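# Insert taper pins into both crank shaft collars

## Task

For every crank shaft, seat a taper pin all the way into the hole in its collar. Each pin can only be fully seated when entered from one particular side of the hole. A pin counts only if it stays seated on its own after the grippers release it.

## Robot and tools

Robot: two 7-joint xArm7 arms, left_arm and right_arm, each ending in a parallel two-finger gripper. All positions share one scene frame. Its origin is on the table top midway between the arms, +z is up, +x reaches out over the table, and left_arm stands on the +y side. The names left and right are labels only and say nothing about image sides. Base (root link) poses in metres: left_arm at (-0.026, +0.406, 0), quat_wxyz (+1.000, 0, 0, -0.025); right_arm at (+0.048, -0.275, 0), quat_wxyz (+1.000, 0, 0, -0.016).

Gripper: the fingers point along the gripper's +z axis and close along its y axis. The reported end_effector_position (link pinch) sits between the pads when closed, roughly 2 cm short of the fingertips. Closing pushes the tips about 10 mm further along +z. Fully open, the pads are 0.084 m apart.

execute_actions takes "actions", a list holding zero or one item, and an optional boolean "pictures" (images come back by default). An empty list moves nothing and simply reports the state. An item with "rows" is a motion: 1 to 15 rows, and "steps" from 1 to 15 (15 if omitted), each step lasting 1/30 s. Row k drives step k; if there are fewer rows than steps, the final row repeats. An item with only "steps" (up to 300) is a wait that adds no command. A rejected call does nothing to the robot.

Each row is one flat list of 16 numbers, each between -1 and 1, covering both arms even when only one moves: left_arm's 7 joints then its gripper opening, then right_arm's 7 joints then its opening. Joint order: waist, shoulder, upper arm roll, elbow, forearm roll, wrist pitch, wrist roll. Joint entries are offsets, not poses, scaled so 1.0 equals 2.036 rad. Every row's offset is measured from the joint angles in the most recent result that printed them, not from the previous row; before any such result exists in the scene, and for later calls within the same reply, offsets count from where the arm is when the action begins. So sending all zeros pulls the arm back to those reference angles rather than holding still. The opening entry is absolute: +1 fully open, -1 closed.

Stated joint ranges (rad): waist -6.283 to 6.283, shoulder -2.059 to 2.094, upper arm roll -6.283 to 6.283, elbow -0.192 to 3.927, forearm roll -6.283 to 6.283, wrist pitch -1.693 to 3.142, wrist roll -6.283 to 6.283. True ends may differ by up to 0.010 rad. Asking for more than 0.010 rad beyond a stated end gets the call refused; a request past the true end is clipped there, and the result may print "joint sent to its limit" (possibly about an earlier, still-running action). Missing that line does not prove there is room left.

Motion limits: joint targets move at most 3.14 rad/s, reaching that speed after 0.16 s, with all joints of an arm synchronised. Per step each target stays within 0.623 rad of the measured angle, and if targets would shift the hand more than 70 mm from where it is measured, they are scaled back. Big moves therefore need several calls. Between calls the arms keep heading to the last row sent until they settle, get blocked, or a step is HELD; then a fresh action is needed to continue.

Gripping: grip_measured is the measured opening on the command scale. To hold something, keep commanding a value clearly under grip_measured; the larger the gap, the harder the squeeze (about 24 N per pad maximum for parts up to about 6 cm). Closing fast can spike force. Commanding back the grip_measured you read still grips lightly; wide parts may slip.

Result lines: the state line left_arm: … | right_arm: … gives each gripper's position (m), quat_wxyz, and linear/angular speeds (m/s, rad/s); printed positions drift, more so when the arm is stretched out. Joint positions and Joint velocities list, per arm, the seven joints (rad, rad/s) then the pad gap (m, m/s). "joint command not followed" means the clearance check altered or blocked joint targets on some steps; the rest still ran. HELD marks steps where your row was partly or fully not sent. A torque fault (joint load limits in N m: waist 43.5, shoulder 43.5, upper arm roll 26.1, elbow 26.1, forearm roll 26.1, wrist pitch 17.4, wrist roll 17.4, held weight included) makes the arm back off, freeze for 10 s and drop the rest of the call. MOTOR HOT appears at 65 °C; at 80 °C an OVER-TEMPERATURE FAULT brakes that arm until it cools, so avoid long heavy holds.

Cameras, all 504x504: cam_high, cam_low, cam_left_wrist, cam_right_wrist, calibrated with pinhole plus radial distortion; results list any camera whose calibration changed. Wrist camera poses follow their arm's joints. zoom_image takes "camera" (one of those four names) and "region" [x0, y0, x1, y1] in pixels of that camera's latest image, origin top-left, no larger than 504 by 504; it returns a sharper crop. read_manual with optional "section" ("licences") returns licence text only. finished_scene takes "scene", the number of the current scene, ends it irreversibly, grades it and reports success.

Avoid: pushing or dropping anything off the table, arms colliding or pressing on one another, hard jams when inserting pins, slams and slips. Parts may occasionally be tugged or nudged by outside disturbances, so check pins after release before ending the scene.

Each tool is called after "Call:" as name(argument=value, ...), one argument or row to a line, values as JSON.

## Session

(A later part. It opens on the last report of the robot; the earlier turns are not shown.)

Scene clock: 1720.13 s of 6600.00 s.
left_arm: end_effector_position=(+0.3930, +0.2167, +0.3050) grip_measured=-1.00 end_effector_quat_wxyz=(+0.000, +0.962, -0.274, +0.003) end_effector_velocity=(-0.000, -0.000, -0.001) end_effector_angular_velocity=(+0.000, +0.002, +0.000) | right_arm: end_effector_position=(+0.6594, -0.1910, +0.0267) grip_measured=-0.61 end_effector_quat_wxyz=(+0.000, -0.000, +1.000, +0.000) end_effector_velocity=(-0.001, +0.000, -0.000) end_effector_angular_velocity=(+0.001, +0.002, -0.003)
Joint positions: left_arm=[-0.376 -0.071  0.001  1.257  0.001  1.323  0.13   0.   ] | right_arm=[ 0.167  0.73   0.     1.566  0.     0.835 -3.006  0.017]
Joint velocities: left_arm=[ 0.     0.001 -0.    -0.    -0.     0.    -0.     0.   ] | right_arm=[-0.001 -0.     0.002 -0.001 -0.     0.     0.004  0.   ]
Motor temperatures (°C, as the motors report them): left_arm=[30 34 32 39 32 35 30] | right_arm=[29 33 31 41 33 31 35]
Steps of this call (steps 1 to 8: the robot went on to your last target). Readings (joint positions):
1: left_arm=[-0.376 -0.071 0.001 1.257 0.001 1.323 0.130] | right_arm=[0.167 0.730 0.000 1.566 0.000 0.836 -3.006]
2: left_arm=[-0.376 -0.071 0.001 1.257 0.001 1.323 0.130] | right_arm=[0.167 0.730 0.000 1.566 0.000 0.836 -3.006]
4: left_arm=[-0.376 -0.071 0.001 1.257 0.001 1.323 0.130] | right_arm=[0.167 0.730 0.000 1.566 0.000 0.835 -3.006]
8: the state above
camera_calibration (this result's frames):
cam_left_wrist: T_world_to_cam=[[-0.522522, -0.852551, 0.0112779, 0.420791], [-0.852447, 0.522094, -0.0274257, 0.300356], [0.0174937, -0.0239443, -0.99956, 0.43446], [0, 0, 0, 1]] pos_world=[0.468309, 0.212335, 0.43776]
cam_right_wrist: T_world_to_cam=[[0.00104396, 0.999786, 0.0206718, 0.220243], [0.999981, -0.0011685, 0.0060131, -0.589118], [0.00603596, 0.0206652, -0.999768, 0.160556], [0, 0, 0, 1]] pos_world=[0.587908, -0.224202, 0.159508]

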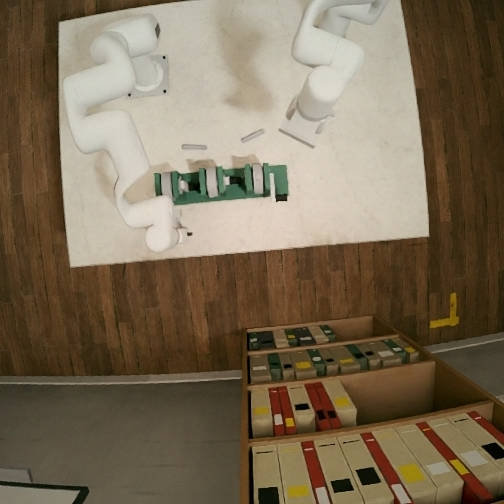

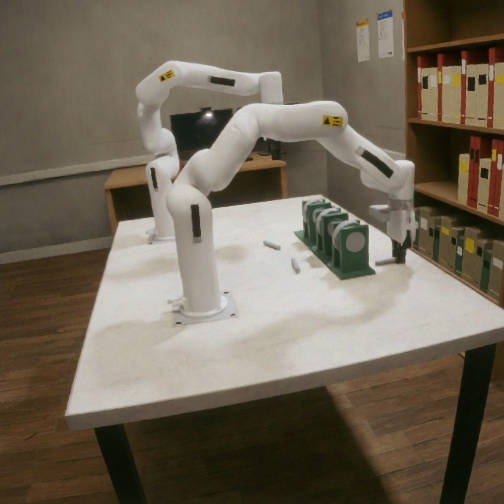

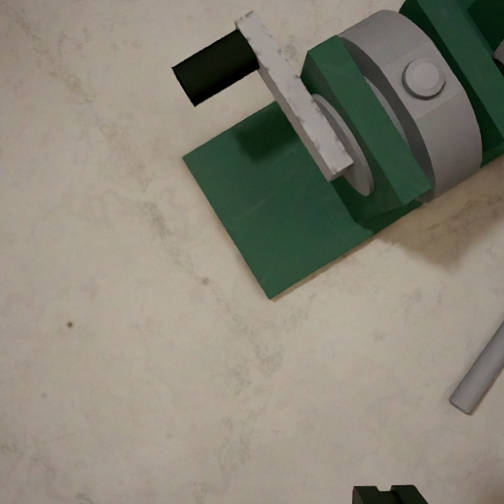

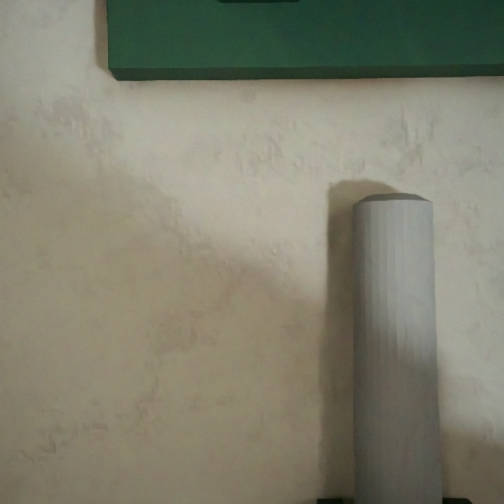

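Call:
execute_actions(
  actions=[
    {"rows":[[0,0,0,0,0,0,0,-1, 0,0,0,0,0,0,0,-0.45],[0,0,0,0,0,0,0,-1, 0,0,0,0,0,0,0,-0.3],[0,0,0,0,0,0,0,-1, 0,0,0,0,0,0,0,-0.1]],"steps":10},
  ],
  pictures=false,
)

Call:
execute_actions(
  actions=[
    {"rows":[[0,0,0,0,0,0,0,-1, 0.0012,-0.0123,0,-0.022,0,-0.0095,0.0011,-0.1],[0,0,0,0,0,0,0,-1, 0.0012,-0.0123,0,-0.022,0,-0.0095,0.0011,-0.1],[0,0,0,0,0,0,0,-1, 0.0024,-0.0245,0,-0.044,0,-0.019,0.0022,-0.1],[0,0,0,0,0,0,0,-1, 0.0024,-0.0245,0,-0.044,0,-0.019,0.0022,-0.1],[0,0,0,0,0,0,0,-1, 0.0036,-0.0368,0,-0.0659,0,-0.0286,0.0033,-0.1]],"steps":15},
  ],
)

Scene clock: 1734.97 s of 6600.00 s.
left_arm: end_effector_position=(+0.3930, +0.2167, +0.3050) grip_measured=-1.00 end_effector_quat_wxyz=(+0.000, +0.962, -0.274, +0.003) end_effector_velocity=(+0.000, -0.000, +0.001) end_effector_angular_velocity=(-0.001, -0.002, +0.001) | right_arm: end_effector_position=(+0.6588, -0.1911, +0.0258) grip_measured=-0.11 end_effector_quat_wxyz=(-0.001, -0.000, +1.000, +0.000) end_effector_velocity=(+0.001, +0.001, +0.001) end_effector_angular_velocity=(+0.001, -0.003, +0.001)
Joint positions: left_arm=[-0.376 -0.071  0.001  1.257  0.001  1.323  0.13   0.   ] | right_arm=[ 0.167  0.731  0.     1.565  0.     0.835 -3.006  0.039]
Joint velocities: left_arm=[-0.    -0.002 -0.     0.001  0.     0.    -0.001  0.   ] | right_arm=[ 0.    -0.001  0.001  0.002 -0.     0.001 -0.    -0.   ]
Motor temperatures (°C, as the motors report them): left_arm=[30 34 32 39 32 35 30] | right_arm=[29 33 31 40 33 31 35]
Steps of this call (steps 1 to 15: the robot went on to your last target; steps 16 to 90: nothing new was sent; then 11.50 s passed at rest; steps 91 to 100: all 10 steps of this action). Readings (joint positions):
91: left_arm=[-0.376 -0.071 0.001 1.257 0.001 1.323 0.130] | right_arm=[0.167 0.730 0.000 1.566 0.000 0.835 -3.006]
92: left_arm=[-0.376 -0.071 0.001 1.257 0.001 1.323 0.130] | right_arm=[0.167 0.731 0.000 1.566 0.000 0.835 -3.006]
94: left_arm=[-0.376 -0.071 0.001 1.257 0.001 1.323 0.130] | right_arm=[0.167 0.731 0.000 1.565 0.000 0.835 -3.006]
98: left_arm=[-0.376 -0.071 0.001 1.257 0.001 1.323 0.130] | right_arm=[0.167 0.731 0.000 1.565 0.000 0.835 -3.006]
100: the state above

Scene clock: 1735.47 s of 6600.00 s.
left_arm: end_effector_position=(+0.3930, +0.2167, +0.3050) grip_measured=-1.00 end_effector_quat_wxyz=(+0.000, +0.962, -0.274, +0.003) end_effector_velocity=(-0.000, -0.000, +0.000) end_effector_angular_velocity=(-0.001, -0.000, +0.001) | right_arm: end_effector_position=(+0.6337, -0.1902, +0.0253) grip_measured=-0.11 end_effector_quat_wxyz=(-0.001, -0.000, +1.000, +0.000) end_effector_velocity=(-0.004, -0.001, -0.001) end_effector_angular_velocity=(-0.001, +0.000, -0.004)
Joint positions: left_arm=[-0.376 -0.071  0.001  1.257  0.001  1.323  0.13   0.   ] | right_arm=[ 0.174  0.657  0.     1.434  0.     0.778 -3.     0.039]
Joint velocities: left_arm=[ 0.    -0.001 -0.    -0.001 -0.    -0.001 -0.001  0.   ] | right_arm=[ 0.    -0.01  -0.001 -0.019  0.    -0.009  0.004 -0.   ]
Motor temperatures (°C, as the motors report them): left_arm=[30 34 32 39 32 35 30] | right_arm=[29 33 31 40 33 31 35]
Steps of this call (steps 1 to 15: all 15 steps of this action). Readings (joint positions):
1: left_arm=[-0.376 -0.071 0.001 1.257 0.001 1.323 0.130] | right_arm=[0.167 0.731 0.001 1.565 0.000 0.835 -3.006]
2: left_arm=[-0.376 -0.071 0.001 1.257 0.001 1.323 0.130] | right_arm=[0.167 0.728 0.000 1.559 0.000 0.832 -3.006]
4: left_arm=[-0.376 -0.071 0.001 1.257 0.001 1.323 0.130] | right_arm=[0.169 0.712 0.000 1.531 0.000 0.820 -3.004]
8: left_arm=[-0.376 -0.071 0.001 1.257 0.001 1.323 0.130] | right_arm=[0.173 0.671 0.001 1.458 0.000 0.789 -3.001]
15: the state above
camera_calibration (this result's frames):
cam_left_wrist: T_world_to_cam=[[-0.522521, -0.852552, 0.0112777, 0.420791], [-0.852447, 0.522094, -0.0274257, 0.300356], [0.0174938, -0.0239442, -0.99956, 0.43446], [0, 0, 0, 1]] pos_world=[0.468309, 0.212335, 0.43776]
cam_right_wrist: T_world_to_cam=[[0.000419076, 0.999792, 0.0204044, 0.219833], [0.999992, -0.00049973, 0.00394782, -0.56327], [0.00395719, 0.0204026, -0.999784, 0.160525], [0, 0, 0, 1]] pos_world=[0.562538, -0.223344, 0.158228]

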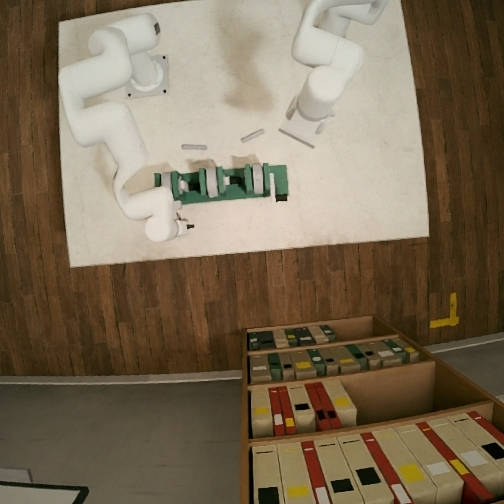

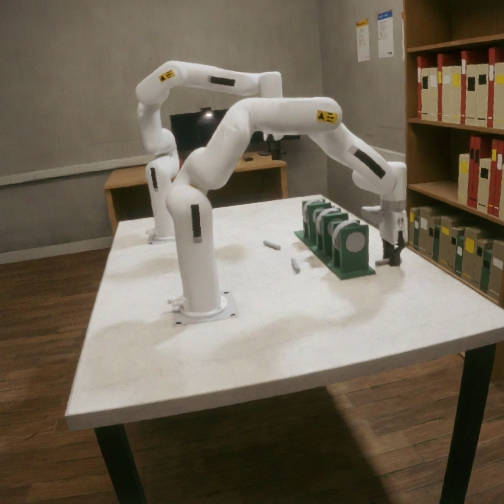

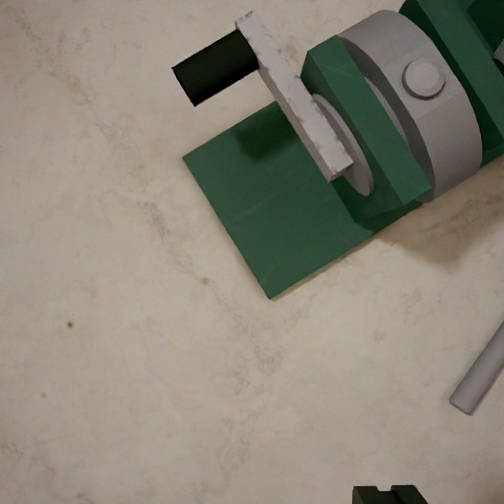

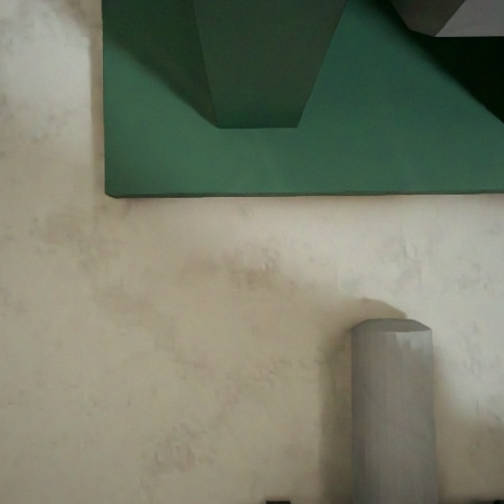

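Call:
execute_actions(
  actions=[
    {"rows":[[0,0,0,0,0,0,0,-1, 0,-0.0012,0,0,0,0.0012,0,-0.3],[0,0,0,0,0,0,0,-1, 0,-0.0012,0,0,0,0.0012,0,-0.45],[0,0,0,0,0,0,0,-1, 0,-0.0012,0,0,0,0.0012,0,-0.55],[0,0,0,0,0,0,0,-1, 0,-0.0012,0,0,0,0.0012,0,-0.65],[0,0,0,0,0,0,0,-1, 0,-0.0012,0,0,0,0.0012,0,-0.8],[0,0,0,0,0,0,0,-1, 0,-0.0012,0,0,0,0.0012,0,-1]],"steps":15},
  ],
)

Scene clock: 1741.63 s of 6600.00 s.
left_arm: end_effector_position=(+0.3930, +0.2167, +0.3050) grip_measured=-1.00 end_effector_quat_wxyz=(+0.000, +0.962, -0.274, +0.003) end_effector_velocity=(+0.000, -0.000, -0.000) end_effector_angular_velocity=(+0.000, -0.001, +0.000) | right_arm: end_effector_position=(+0.6334, -0.1902, +0.0261) grip_measured=-0.62 end_effector_quat_wxyz=(-0.001, -0.001, +1.000, +0.000) end_effector_velocity=(+0.000, +0.000, -0.001) end_effector_angular_velocity=(-0.000, -0.001, +0.000)
Joint positions: left_arm=[-0.376 -0.071  0.001  1.257  0.001  1.323  0.13   0.   ] | right_arm=[ 0.174  0.655  0.     1.433  0.     0.781 -3.     0.017]
Joint velocities: left_arm=[-0.     0.    -0.    -0.     0.    -0.001 -0.     0.   ] | right_arm=[ 0.     0.002  0.     0.001 -0.001 -0.001  0.001 -0.   ]
Motor temperatures (°C, as the motors report them): left_arm=[30 34 32 40 32 35 30] | right_arm=[29 33 31 40 33 31 35]
Steps of this call (steps 1 to 15: the robot went on to your last target; steps 16 to 110: nothing new was sent; then 2.00 s passed at rest; steps 111 to 125: all 15 steps of this action). Readings (joint positions):
111: left_arm=[-0.376 -0.071 0.001 1.257 0.001 1.323 0.130] | right_arm=[0.174 0.656 0.001 1.431 0.001 0.778 -3.000]
112: left_arm=[-0.376 -0.071 0.001 1.257 0.001 1.323 0.130] | right_arm=[0.175 0.655 0.001 1.432 0.001 0.779 -3.000]
114: left_arm=[-0.376 -0.071 0.001 1.257 0.001 1.323 0.130] | right_arm=[0.175 0.655 0.001 1.433 0.000 0.780 -3.000]
118: left_arm=[-0.376 -0.071 0.001 1.257 0.001 1.323 0.130] | right_arm=[0.175 0.655 0.001 1.433 0.000 0.780 -3.000]
125: the state above
camera_calibration (this result's frames):
cam_left_wrist: T_world_to_cam=[[-0.522521, -0.852552, 0.0112777, 0.420791], [-0.852447, 0.522094, -0.0274257, 0.300356], [0.0174938, -0.0239441, -0.99956, 0.43446], [0, 0, 0, 1]] pos_world=[0.468309, 0.212335, 0.43776]
cam_right_wrist: T_world_to_cam=[[0.000412608, 0.999795, 0.0202447, 0.219872], [0.999996, -0.000471665, 0.0029125, -0.562871], [0.00292146, 0.0202434, -0.999791, 0.161998], [0, 0, 0, 1]] pos_world=[0.562304, -0.223372, 0.159152]

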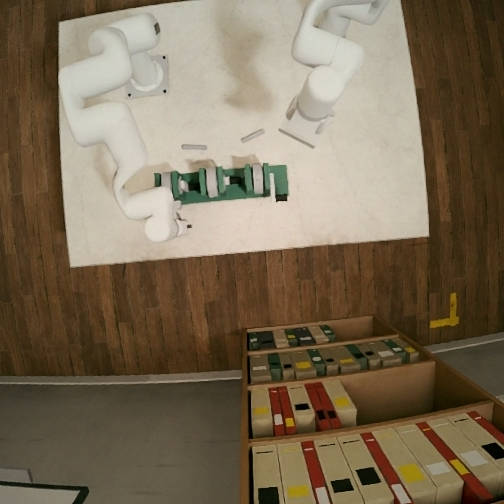

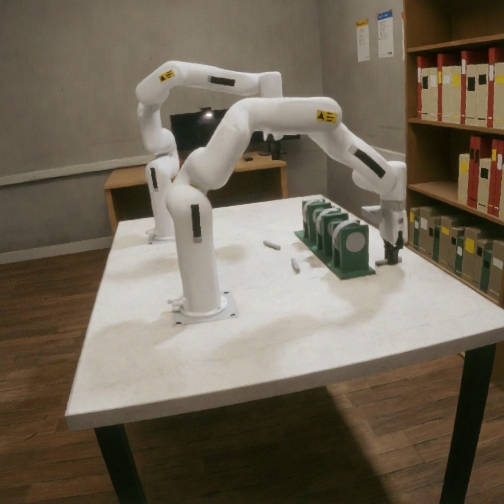

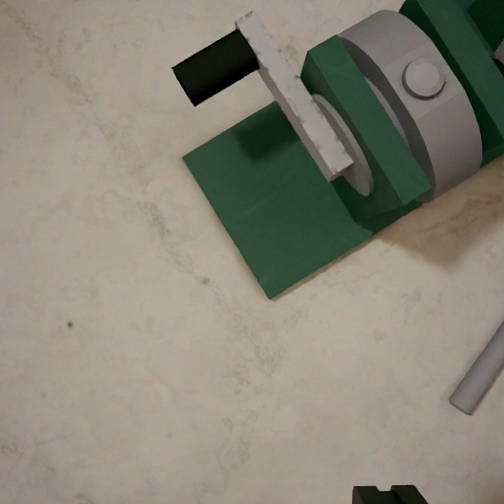

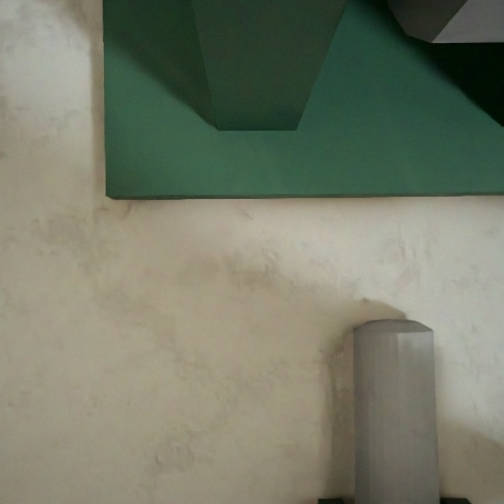

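Call:
execute_actions(
  actions=[
    {"rows":[[0,0,0,0,0,0,0,-1, 0,-0.02,0,0.007,0,0.027,0,-1],[0,0,0,0,0,0,0,-1, 0,-0.04,0,0.015,0,0.054,0,-1],[0,0,0,0,0,0,0,-1, 0,-0.06,0,0.022,0,0.081,0,-1],[0,0,0,0,0,0,0,-1, -0.0006,-0.0797,0,0.030,0,0.1083,-0.0004,-1]],"steps":15},
  ],
  pictures=false,
)

Call:
execute_actions(
  actions=[
    {"steps":12},
  ],
)

Scene clock: 1750.07 s of 6600.00 s.
left_arm: end_effector_position=(+0.3930, +0.2167, +0.3050) grip_measured=-1.00 end_effector_quat_wxyz=(+0.000, +0.962, -0.274, +0.003) end_effector_velocity=(+0.000, -0.000, -0.000) end_effector_angular_velocity=(+0.000, -0.000, +0.000) | right_arm: end_effector_position=(+0.6322, -0.1910, +0.1254) grip_measured=-0.62 end_effector_quat_wxyz=(-0.003, -0.000, +1.000, -0.000) end_effector_velocity=(-0.016, -0.001, -0.010) end_effector_angular_velocity=(-0.007, +0.059, +0.004)
Joint positions: left_arm=[-0.376 -0.071  0.001  1.257  0.001  1.323  0.13   0.   ] | right_arm=[ 0.173  0.497  0.001  1.49   0.     0.998 -3.     0.017]
Joint velocities: left_arm=[-0.     0.001 -0.     0.     0.    -0.    -0.     0.   ] | right_arm=[-0.     0.003  0.003 -0.012 -0.     0.045 -0.001  0.   ]
Motor temperatures (°C, as the motors report them): left_arm=[30 34 32 40 32 35 30] | right_arm=[29 33 31 40 33 31 35]
Steps of this call (steps 1 to 15: the robot went on to your last target; steps 16 to 90: nothing new was sent; then 4.93 s passed at rest; steps 91 to 105: all 15 steps of this action). Readings (joint positions):
91: left_arm=[-0.376 -0.071 0.001 1.257 0.001 1.323 0.130] | right_arm=[0.174 0.654 0.000 1.434 0.000 0.781 -3.000]
92: left_arm=[-0.376 -0.071 0.001 1.257 0.001 1.323 0.130] | right_arm=[0.174 0.652 0.001 1.434 0.000 0.788 -3.000]
94: left_arm=[-0.376 -0.071 0.001 1.257 0.001 1.323 0.130] | right_arm=[0.174 0.625 0.001 1.439 0.000 0.835 -3.000]
98: left_arm=[-0.376 -0.071 0.001 1.257 0.001 1.323 0.130] | right_arm=[0.174 0.528 0.001 1.484 0.000 0.947 -3.000]
105: the state above

Scene clock: 1750.47 s of 6600.00 s.
left_arm: end_effector_position=(+0.3930, +0.2167, +0.3050) grip_measured=-1.00 end_effector_quat_wxyz=(+0.000, +0.962, -0.274, +0.003) end_effector_velocity=(+0.000, +0.000, -0.000) end_effector_angular_velocity=(+0.001, +0.001, +0.000) | right_arm: end_effector_position=(+0.6334, -0.1909, +0.1291) grip_measured=-0.62 end_effector_quat_wxyz=(-0.000, -0.000, +1.000, +0.000) end_effector_velocity=(+0.001, -0.001, +0.002) end_effector_angular_velocity=(-0.001, -0.003, -0.002)
Joint positions: left_arm=[-0.376 -0.071  0.001  1.257  0.001  1.323  0.13   0.   ] | right_arm=[ 0.173  0.493  0.     1.494  0.     1.001 -3.     0.017]
Joint velocities: left_arm=[-0.     0.001  0.    -0.     0.001  0.    -0.     0.   ] | right_arm=[-0.001 -0.003 -0.001  0.    -0.     0.001  0.001  0.   ]
Motor temperatures (°C, as the motors report them): left_arm=[30 34 32 40 32 35 30] | right_arm=[29 33 31 40 33 31 35]
Steps of this call (steps 1 to 12: the robot went on to your last target). Readings (joint positions):
1: left_arm=[-0.376 -0.071 0.001 1.257 0.001 1.323 0.130] | right_arm=[0.173 0.497 0.001 1.490 0.000 0.999 -3.000]
2: left_arm=[-0.376 -0.071 0.001 1.257 0.001 1.323 0.130] | right_arm=[0.173 0.497 0.001 1.491 0.000 1.000 -3.000]
4: left_arm=[-0.376 -0.071 0.001 1.257 0.001 1.323 0.130] | right_arm=[0.173 0.495 0.001 1.493 0.000 1.000 -3.000]
8: left_arm=[-0.376 -0.071 0.001 1.257 0.001 1.323 0.130] | right_arm=[0.173 0.494 0.000 1.494 0.000 1.001 -3.000]
12: the state above
camera_calibration (this result's frames):
cam_left_wrist: T_world_to_cam=[[-0.522521, -0.852552, 0.0112777, 0.420791], [-0.852447, 0.522094, -0.0274256, 0.300356], [0.0174937, -0.0239441, -0.99956, 0.43446], [0, 0, 0, 1]] pos_world=[0.468309, 0.212335, 0.43776]
cam_right_wrist: T_world_to_cam=[[0.000645417, 0.999788, 0.0205584, 0.218303], [0.999987, -0.000750872, 0.00512224, -0.563566], [0.00513659, 0.0205548, -0.999776, 0.263622], [0, 0, 0, 1]] pos_world=[0.562064, -0.224098, 0.261962]

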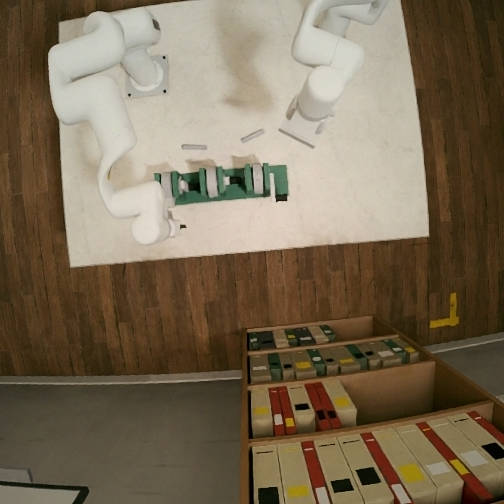

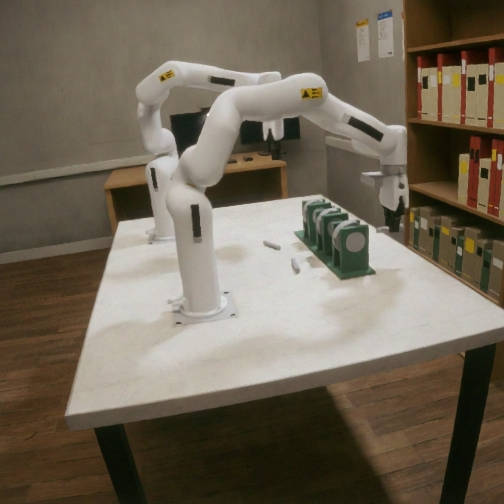

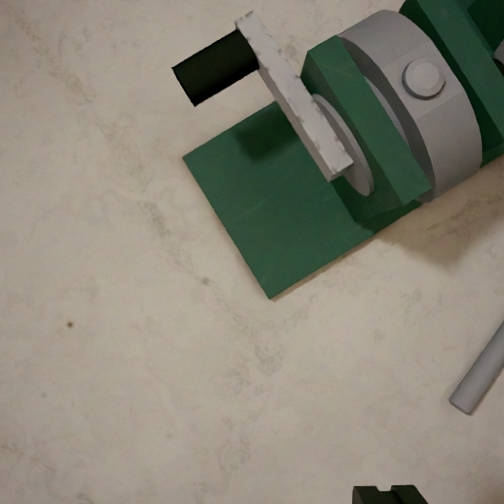

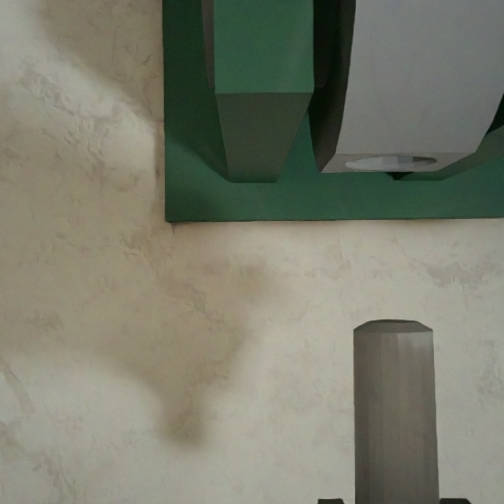

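Call:
zoom_image(
  camera="cam_low",
  region=[330, 205, 410, 265],
)

Call:
zoom_image(
  camera="cam_right_wrist",
  region=[300, 130, 500, 350],
)

Region (330, 205, 410, 265) of cam_low's 504x504 image, scaled by 6.300, with more detail than that image has; it fills the top 378 rows of this view, and the rest is white.

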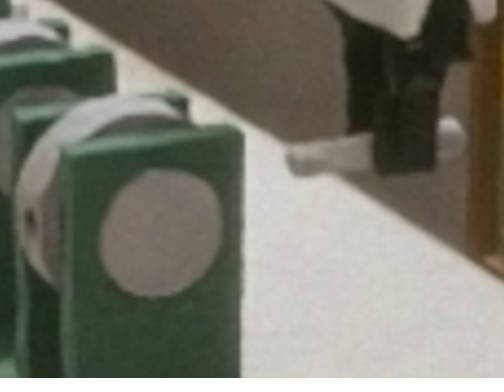

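Region (300, 130, 500, 350) of cam_right_wrist's 504x504 image, scaled by 2.291, with more detail than that image has; it fills the left 458 columns of this view, and the rest is white.

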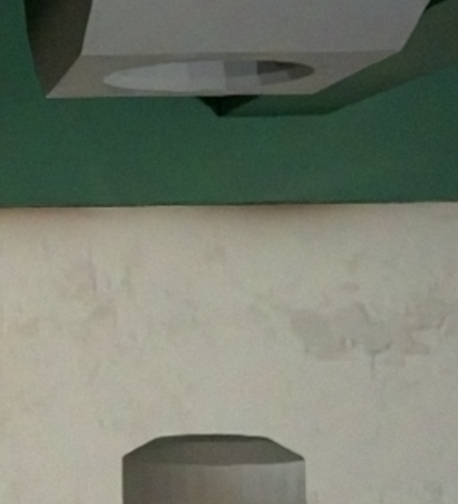

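Call:
zoom_image(
  camera="cam_low",
  region=[320, 210, 400, 290],
)

Region (320, 210, 400, 290) of cam_low's 504x504 image, scaled by 6.300, with more detail than that image has.

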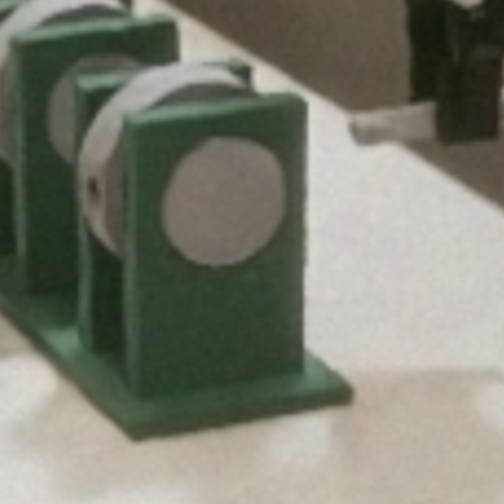

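Call:
execute_actions(
  actions=[
    {"rows":[[0,0,0,0,0,0,0,-1, 0.0005,-0.003,0,-0.018,0,-0.014,0.001,-1],[0,0,0,0,0,0,0,-1, 0.0005,-0.0117,0,-0.036,0,-0.0243,0.001,-1]],"steps":15},
  ],
  pictures=false,
)

Call:
execute_actions(
  actions=[
    {"steps":10},
  ],
)

Scene clock: 1810.03 s of 6600.00 s.
left_arm: end_effector_position=(+0.3930, +0.2167, +0.3050) grip_measured=-1.00 end_effector_quat_wxyz=(+0.000, +0.962, -0.274, +0.003) end_effector_velocity=(+0.000, -0.000, +0.001) end_effector_angular_velocity=(-0.001, -0.001, +0.000) | right_arm: end_effector_position=(+0.6218, -0.1920, +0.1176) grip_measured=-0.62 end_effector_quat_wxyz=(+0.000, +0.000, +1.000, +0.000) end_effector_velocity=(-0.003, +0.000, -0.003) end_effector_angular_velocity=(+0.000, +0.005, +0.000)
Joint positions: left_arm=[-0.376 -0.071  0.001  1.257  0.001  1.323  0.13   0.   ] | right_arm=[ 0.174  0.47   0.     1.422  0.     0.952 -2.998  0.017]
Joint velocities: left_arm=[ 0.    -0.     0.     0.001 -0.     0.001  0.     0.   ] | right_arm=[ 0.    -0.001  0.001 -0.009  0.001 -0.003  0.    -0.   ]
Motor temperatures (°C, as the motors report them): left_arm=[30 34 32 40 32 35 30] | right_arm=[29 33 31 41 33 31 35]
Steps of this call (steps 1 to 15: the robot went on to your last target; steps 16 to 90: nothing new was sent; then 56.07 s passed at rest; steps 91 to 105: all 15 steps of this action). Readings (joint positions):
91: left_arm=[-0.376 -0.071 0.001 1.257 0.001 1.323 0.130] | right_arm=[0.173 0.493 0.000 1.494 0.000 1.000 -3.000]
92: left_arm=[-0.376 -0.071 0.001 1.257 0.001 1.323 0.130] | right_arm=[0.173 0.491 0.000 1.489 0.000 0.995 -3.000]
94: left_arm=[-0.376 -0.071 0.001 1.257 0.001 1.323 0.130] | right_arm=[0.174 0.482 0.000 1.458 0.000 0.974 -2.999]
98: left_arm=[-0.376 -0.071 0.001 1.257 0.001 1.323 0.130] | right_arm=[0.174 0.473 0.001 1.426 0.000 0.957 -2.999]
105: the state above

Scene clock: 1810.37 s of 6600.00 s.
left_arm: end_effector_position=(+0.3930, +0.2167, +0.3050) grip_measured=-1.00 end_effector_quat_wxyz=(+0.000, +0.962, -0.274, +0.003) end_effector_velocity=(+0.001, -0.000, +0.001) end_effector_angular_velocity=(-0.001, -0.002, +0.000) | right_arm: end_effector_position=(+0.6216, -0.1920, +0.1173) grip_measured=-0.62 end_effector_quat_wxyz=(-0.000, +0.000, +1.000, +0.000) end_effector_velocity=(-0.001, +0.001, -0.001) end_effector_angular_velocity=(+0.000, +0.003, +0.001)
Joint positions: left_arm=[-0.376 -0.071  0.001  1.257  0.001  1.323  0.13   0.   ] | right_arm=[ 0.174  0.469  0.     1.421  0.     0.952 -2.998  0.017]
Joint velocities: left_arm=[ 0.     0.     0.     0.003 -0.     0.     0.     0.   ] | right_arm=[ 0.001  0.002  0.001 -0.001  0.     0.     0.001 -0.   ]
Motor temperatures (°C, as the motors report them): left_arm=[30 34 32 40 32 35 30] | right_arm=[29 33 31 41 33 31 35]
Steps of this call (steps 1 to 10: the robot went on to your last target). Readings (joint positions):
1: left_arm=[-0.376 -0.071 0.001 1.257 0.001 1.323 0.130] | right_arm=[0.174 0.470 0.000 1.421 0.000 0.952 -2.998]
2: left_arm=[-0.376 -0.071 0.001 1.257 0.001 1.323 0.130] | right_arm=[0.174 0.470 0.000 1.421 0.000 0.952 -2.998]
4: left_arm=[-0.376 -0.071 0.001 1.257 0.001 1.323 0.130] | right_arm=[0.174 0.470 0.000 1.421 0.000 0.952 -2.998]
8: left_arm=[-0.376 -0.071 0.001 1.257 0.001 1.323 0.130] | right_arm=[0.174 0.469 0.000 1.421 0.000 0.952 -2.998]
10: the state above
camera_calibration (this result's frames):
cam_left_wrist: T_world_to_cam=[[-0.522521, -0.852552, 0.0112777, 0.420791], [-0.852447, 0.522094, -0.0274257, 0.300356], [0.0174938, -0.0239442, -0.99956, 0.43446], [0, 0, 0, 1]] pos_world=[0.468309, 0.212335, 0.43776]
cam_right_wrist: T_world_to_cam=[[0.0016762, 0.999788, 0.0205451, 0.219018], [0.999985, -0.00178312, 0.00518691, -0.551849], [0.00522245, 0.0205361, -0.999775, 0.251838], [0, 0, 0, 1]] pos_world=[0.550159, -0.225127, 0.250144]

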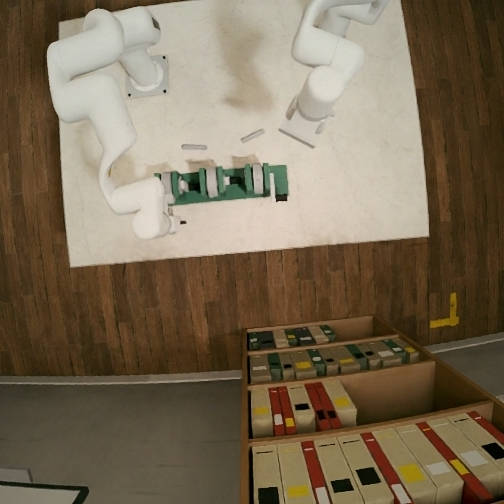

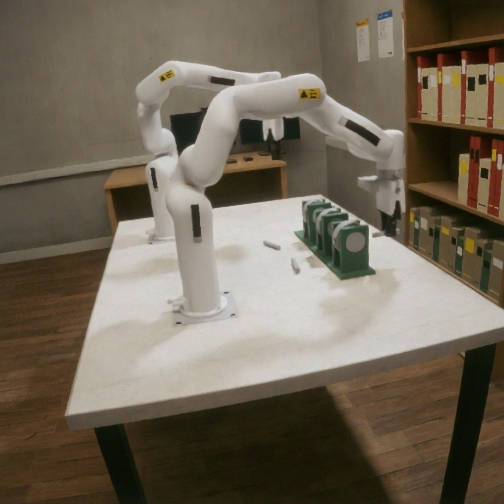

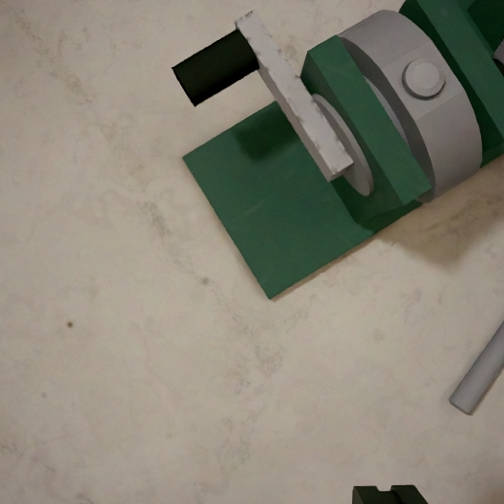

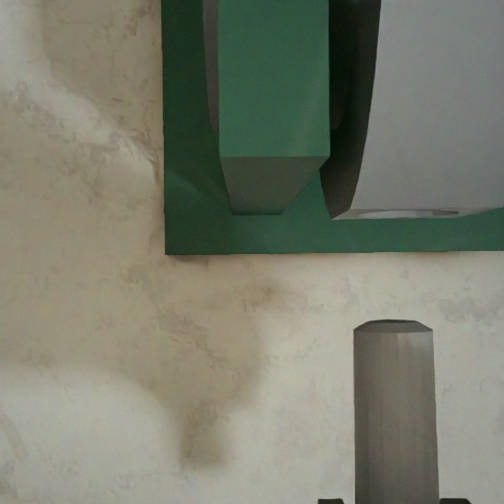

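Call:
zoom_image(
  camera="cam_right_wrist",
  region=[310, 180, 490, 350],
)

Call:
zoom_image(
  camera="cam_low",
  region=[330, 205, 410, 265],
)

Region (310, 180, 490, 350) of cam_right_wrist's 504x504 image, scaled by 2.800, with more detail than that image has.

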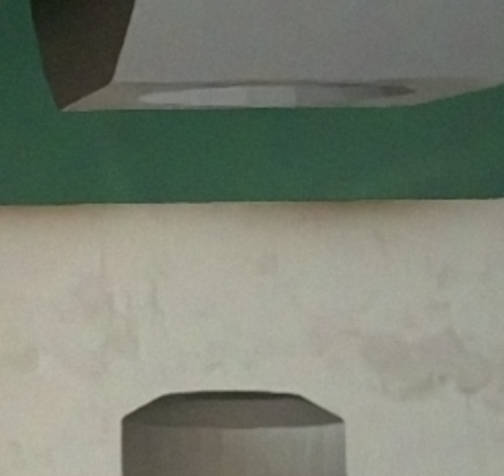

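Region (330, 205, 410, 265) of cam_low's 504x504 image, scaled by 6.300, with more detail than that image has; it fills the top 378 rows of this view, and the rest is white.

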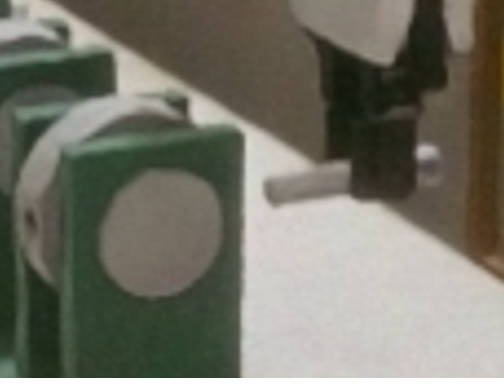

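Call:
execute_actions(
  actions=[
    {"rows":[[0,0,0,0,0,0,0,-1, 0.004,-0.008,0,-0.011,0,-0.003,0.004,-1],[0,0,0,0,0,0,0,-1, 0.004,-0.0162,0,-0.0221,0,-0.0059,0.004,-1]],"steps":15},
  ],
  pictures=false,
)

Call:
execute_actions(
  actions=[
    {"steps":8},
  ],
)

Call:
zoom_image(
  camera="cam_right_wrist",
  region=[310, 200, 490, 370],
)

Scene clock: 1857.00 s of 6600.00 s.
left_arm: end_effector_position=(+0.3930, +0.2167, +0.3050) grip_measured=-1.00 end_effector_quat_wxyz=(+0.000, +0.962, -0.274, +0.003) end_effector_velocity=(+0.000, +0.000, -0.001) end_effector_angular_velocity=(+0.001, +0.001, -0.000) | right_arm: end_effector_position=(+0.6115, -0.1889, +0.1191) grip_measured=-0.62 end_effector_quat_wxyz=(-0.000, +0.000, +1.000, +0.000) end_effector_velocity=(-0.001, +0.002, -0.000) end_effector_angular_velocity=(+0.001, +0.001, +0.001)
Joint positions: left_arm=[-0.376 -0.071  0.001  1.257  0.001  1.323  0.13   0.   ] | right_arm=[ 0.182  0.437  0.     1.376  0.     0.94  -2.99   0.017]
Joint velocities: left_arm=[-0.     0.001  0.    -0.     0.    -0.     0.     0.   ] | right_arm=[ 0.002 -0.002  0.002 -0.004  0.    -0.     0.003  0.   ]
Motor temperatures (°C, as the motors report them): left_arm=[30 34 32 40 32 35 30] | right_arm=[29 33 31 41 33 31 35]
Steps of this call (steps 1 to 15: the robot went on to your last target; steps 16 to 90: nothing new was sent; then 43.13 s passed at rest; steps 91 to 105: all 15 steps of this action). Readings (joint positions):
91: left_arm=[-0.376 -0.071 0.001 1.257 0.001 1.323 0.130] | right_arm=[0.174 0.469 0.000 1.420 0.000 0.951 -2.998]
92: left_arm=[-0.376 -0.071 0.001 1.257 0.001 1.323 0.130] | right_arm=[0.176 0.466 -0.000 1.415 0.000 0.950 -2.996]
94: left_arm=[-0.376 -0.071 0.001 1.257 0.001 1.323 0.130] | right_arm=[0.179 0.451 0.000 1.395 0.000 0.945 -2.993]
98: left_arm=[-0.376 -0.071 0.001 1.257 0.001 1.323 0.130] | right_arm=[0.182 0.439 0.001 1.380 0.000 0.941 -2.991]
105: the state above

Scene clock: 1857.27 s of 6600.00 s.
left_arm: end_effector_position=(+0.3930, +0.2167, +0.3050) grip_measured=-1.00 end_effector_quat_wxyz=(+0.000, +0.962, -0.274, +0.003) end_effector_velocity=(+0.000, -0.000, -0.000) end_effector_angular_velocity=(-0.001, -0.000, -0.001) | right_arm: end_effector_position=(+0.6114, -0.1888, +0.1192) grip_measured=-0.62 end_effector_quat_wxyz=(-0.000, +0.000, +1.000, +0.000) end_effector_velocity=(+0.000, -0.002, +0.000) end_effector_angular_velocity=(-0.002, +0.000, -0.002)
Joint positions: left_arm=[-0.376 -0.071  0.001  1.257  0.001  1.323  0.13   0.   ] | right_arm=[ 0.182  0.437  0.     1.376  0.     0.94  -2.99   0.017]
Joint velocities: left_arm=[-0.     0.001 -0.    -0.    -0.    -0.002  0.001  0.   ] | right_arm=[-0.001 -0.    -0.003  0.    -0.001  0.001 -0.001  0.   ]
Motor temperatures (°C, as the motors report them): left_arm=[30 34 32 40 32 35 30] | right_arm=[29 33 31 41 33 31 35]
Steps of this call (steps 1 to 8: the robot went on to your last target). Readings (joint positions):
1: left_arm=[-0.376 -0.071 0.001 1.257 0.001 1.323 0.130] | right_arm=[0.182 0.437 0.000 1.376 0.000 0.940 -2.990]
2: left_arm=[-0.376 -0.071 0.001 1.257 0.001 1.323 0.130] | right_arm=[0.182 0.437 0.000 1.376 0.000 0.940 -2.990]
4: left_arm=[-0.376 -0.071 0.001 1.257 0.001 1.323 0.130] | right_arm=[0.182 0.437 0.000 1.376 0.000 0.940 -2.990]
8: the state above
camera_calibration (this result's frames):
cam_left_wrist: T_world_to_cam=[[-0.522522, -0.852551, 0.0112776, 0.420791], [-0.852447, 0.522095, -0.0274257, 0.300356], [0.0174938, -0.023944, -0.99956, 0.43446], [0, 0, 0, 1]] pos_world=[0.468309, 0.212335, 0.43776]
cam_right_wrist: T_world_to_cam=[[0.00170551, 0.999788, 0.0205157, 0.215782], [0.999985, -0.00181198, 0.00517241, -0.541702], [0.00520848, 0.0205065, -0.999776, 0.253718], [0, 0, 0, 1]] pos_world=[0.540004, -0.221921, 0.252036]

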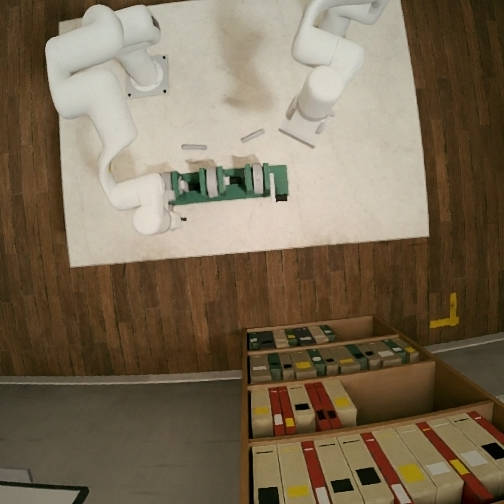

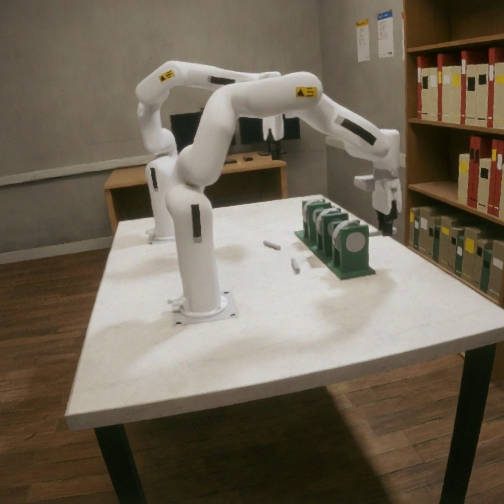

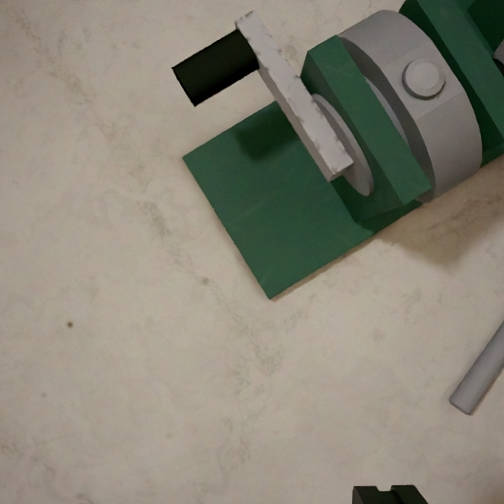

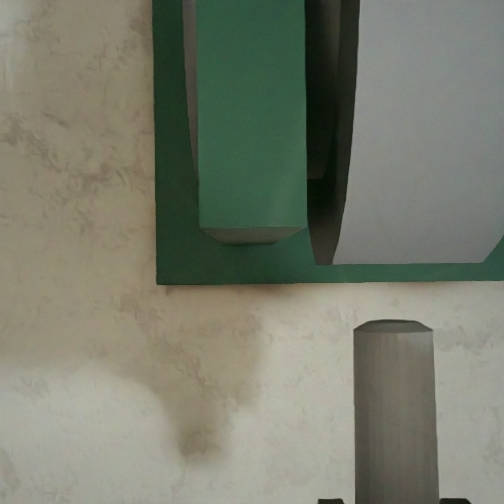

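Region (310, 200, 490, 370) of cam_right_wrist's 504x504 image, scaled by 2.800, with more detail than that image has.

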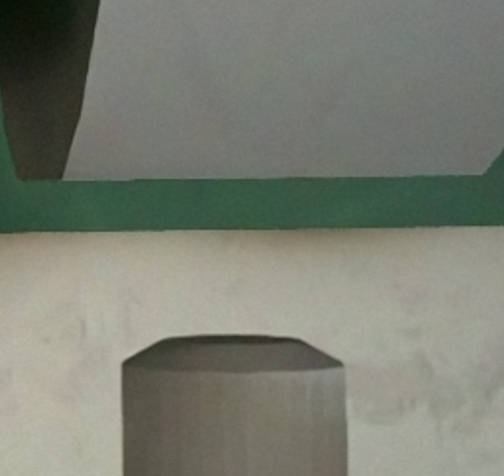

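Call:
execute_actions(
  actions=[
    {"rows":[[0,0,0,0,0,0,0,-1, 0.0002,-0.0024,0,-0.0037,0,-0.0013,0.0002,-1],[0,0,0,0,0,0,0,-1, 0.0004,-0.0049,0,-0.0074,0,-0.0025,0.0004,-1],[0,0,0,0,0,0,0,-1, 0.0006,-0.0073,0,-0.0111,0,-0.0038,0.0006,-1],[0,0,0,0,0,0,0,-1, 0.0008,-0.0098,0,-0.0148,0,-0.005,0.0008,-1],[0,0,0,0,0,0,0,-1, 0.001,-0.0122,0,-0.0185,0,-0.0063,0.001,-1],[0,0,0,0,0,0,0,-1, 0.0012,-0.0146,0,-0.0221,0,-0.0076,0.0012,-1],[0,0,0,0,0,0,0,-1, 0.0014,-0.0171,0,-0.0258,0,-0.0088,0.0014,-1],[0,0,0,0,0,0,0,-1, 0.0015,-0.0183,0,-0.0277,0,-0.0095,0.0015,-1],[0,0,0,0,0,0,0,-1, 0.0017,-0.0195,0,-0.0295,0,-0.0101,0.0017,-1],[0,0,0,0,0,0,0,-1, 0.0018,-0.0207,0,-0.0314,0,-0.0107,0.0018,-1],[0,0,0,0,0,0,0,-1, 0.0019,-0.022,0,-0.0332,0,-0.0113,0.0019,-1],[0,0,0,0,0,0,0,-1, 0.002,-0.0232,0,-0.0351,0,-0.012,0.002,-1],[0,0,0,0,0,0,0,-1, 0.0021,-0.0244,0,-0.0369,0,-0.0126,0.0021,-1]],"steps":15},
  ],
  pictures=false,
)

Call:
execute_actions(
  actions=[
    {"steps":10},
  ],
)

Scene clock: 1872.13 s of 6600.00 s.
left_arm: end_effector_position=(+0.3930, +0.2167, +0.3050) grip_measured=-1.00 end_effector_quat_wxyz=(+0.000, +0.962, -0.274, +0.003) end_effector_velocity=(-0.000, +0.000, -0.000) end_effector_angular_velocity=(+0.001, +0.002, -0.001) | right_arm: end_effector_position=(+0.5965, -0.1889, +0.1193) grip_measured=-0.62 end_effector_quat_wxyz=(-0.000, +0.000, +1.000, +0.000) end_effector_velocity=(-0.014, -0.000, -0.000) end_effector_angular_velocity=(+0.000, +0.000, +0.000)
Joint positions: left_arm=[-0.376 -0.071  0.001  1.257  0.001  1.323  0.13   0.   ] | right_arm=[ 0.186  0.39   0.001  1.306  0.     0.916 -2.986  0.017]
Joint velocities: left_arm=[ 0.     0.    -0.    -0.    -0.     0.001  0.001  0.   ] | right_arm=[ 0.003 -0.044  0.001 -0.066  0.    -0.022  0.003  0.   ]
Motor temperatures (°C, as the motors report them): left_arm=[30 34 32 40 32 35 30] | right_arm=[29 33 31 41 33 31 35]
Steps of this call (steps 1 to 15: the robot went on to your last target; steps 16 to 90: nothing new was sent; then 11.37 s passed at rest; steps 91 to 105: all 15 steps of this action). Readings (joint positions):
91: left_arm=[-0.376 -0.071 0.001 1.257 0.001 1.323 0.130] | right_arm=[0.182 0.436 0.000 1.376 0.000 0.939 -2.990]
92: left_arm=[-0.376 -0.071 0.001 1.257 0.001 1.323 0.130] | right_arm=[0.182 0.435 0.000 1.373 0.000 0.938 -2.990]
94: left_arm=[-0.376 -0.071 0.001 1.257 0.001 1.323 0.130] | right_arm=[0.183 0.429 0.000 1.364 0.000 0.935 -2.990]
98: left_arm=[-0.376 -0.071 0.001 1.257 0.001 1.323 0.130] | right_arm=[0.184 0.411 0.001 1.338 0.000 0.927 -2.988]
105: the state above

Scene clock: 1872.47 s of 6600.00 s.
left_arm: end_effector_position=(+0.3930, +0.2167, +0.3050) grip_measured=-1.00 end_effector_quat_wxyz=(+0.000, +0.962, -0.274, +0.003) end_effector_velocity=(+0.000, -0.000, -0.000) end_effector_angular_velocity=(+0.000, +0.001, -0.000) | right_arm: end_effector_position=(+0.5954, -0.1889, +0.1192) grip_measured=-0.62 end_effector_quat_wxyz=(-0.000, +0.000, +1.000, +0.000) end_effector_velocity=(+0.000, -0.000, +0.000) end_effector_angular_velocity=(+0.001, -0.002, +0.002)
Joint positions: left_arm=[-0.376 -0.071  0.001  1.257  0.001  1.323  0.13   0.   ] | right_arm=[ 0.187  0.387  0.     1.301  0.     0.914 -2.986  0.017]
Joint velocities: left_arm=[-0.     0.001  0.    -0.    -0.    -0.     0.     0.   ] | right_arm=[-0.001 -0.001  0.001 -0.002  0.    -0.003 -0.003 -0.   ]
Motor temperatures (°C, as the motors report them): left_arm=[30 34 32 40 32 35 30] | right_arm=[29 33 31 41 33 31 35]
Steps of this call (steps 1 to 10: the robot went on to your last target). Readings (joint positions):
1: left_arm=[-0.376 -0.071 0.001 1.257 0.001 1.323 0.130] | right_arm=[0.186 0.389 0.001 1.304 0.000 0.915 -2.986]
2: left_arm=[-0.376 -0.071 0.001 1.257 0.001 1.323 0.130] | right_arm=[0.186 0.388 0.001 1.303 0.000 0.915 -2.986]
4: left_arm=[-0.376 -0.071 0.001 1.257 0.001 1.323 0.130] | right_arm=[0.186 0.388 0.000 1.302 0.000 0.914 -2.986]
8: left_arm=[-0.376 -0.071 0.001 1.257 0.001 1.323 0.130] | right_arm=[0.187 0.387 0.000 1.301 0.000 0.914 -2.986]
10: the state above
camera_calibration (this result's frames):
cam_left_wrist: T_world_to_cam=[[-0.522522, -0.852551, 0.0112777, 0.420791], [-0.852447, 0.522094, -0.0274257, 0.300356], [0.0174938, -0.0239441, -0.99956, 0.43446], [0, 0, 0, 1]] pos_world=[0.468309, 0.212335, 0.437761]
cam_right_wrist: T_world_to_cam=[[0.00172529, 0.999788, 0.0205143, 0.215866], [0.999984, -0.00183606, 0.00538212, -0.525706], [0.00541864, 0.0205047, -0.999775, 0.253737], [0, 0, 0, 1]] pos_world=[0.523951, -0.221988, 0.252081]

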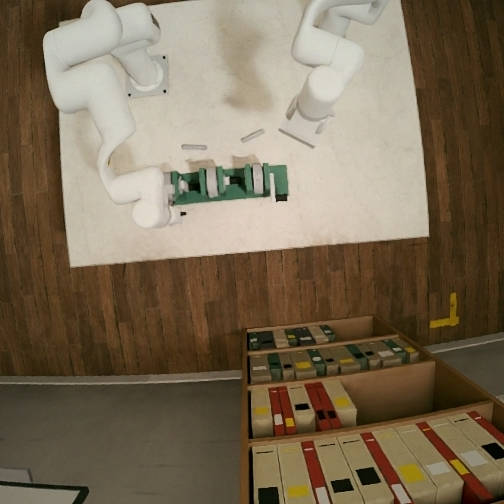

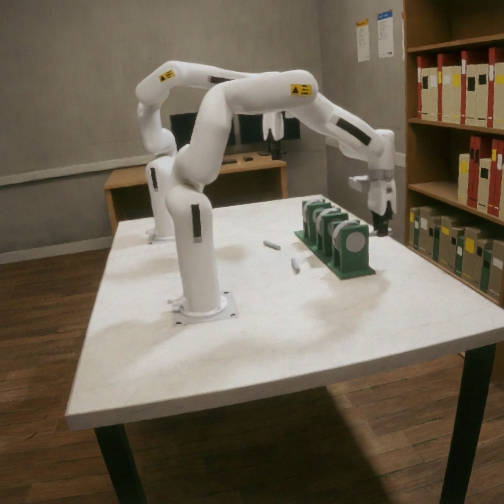

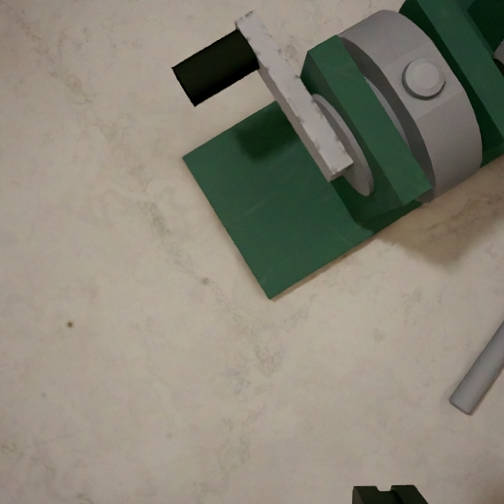

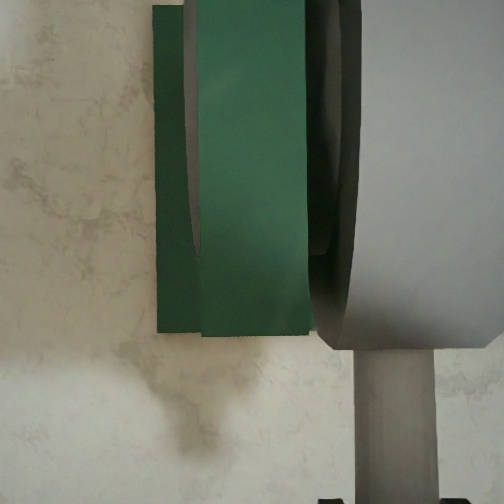

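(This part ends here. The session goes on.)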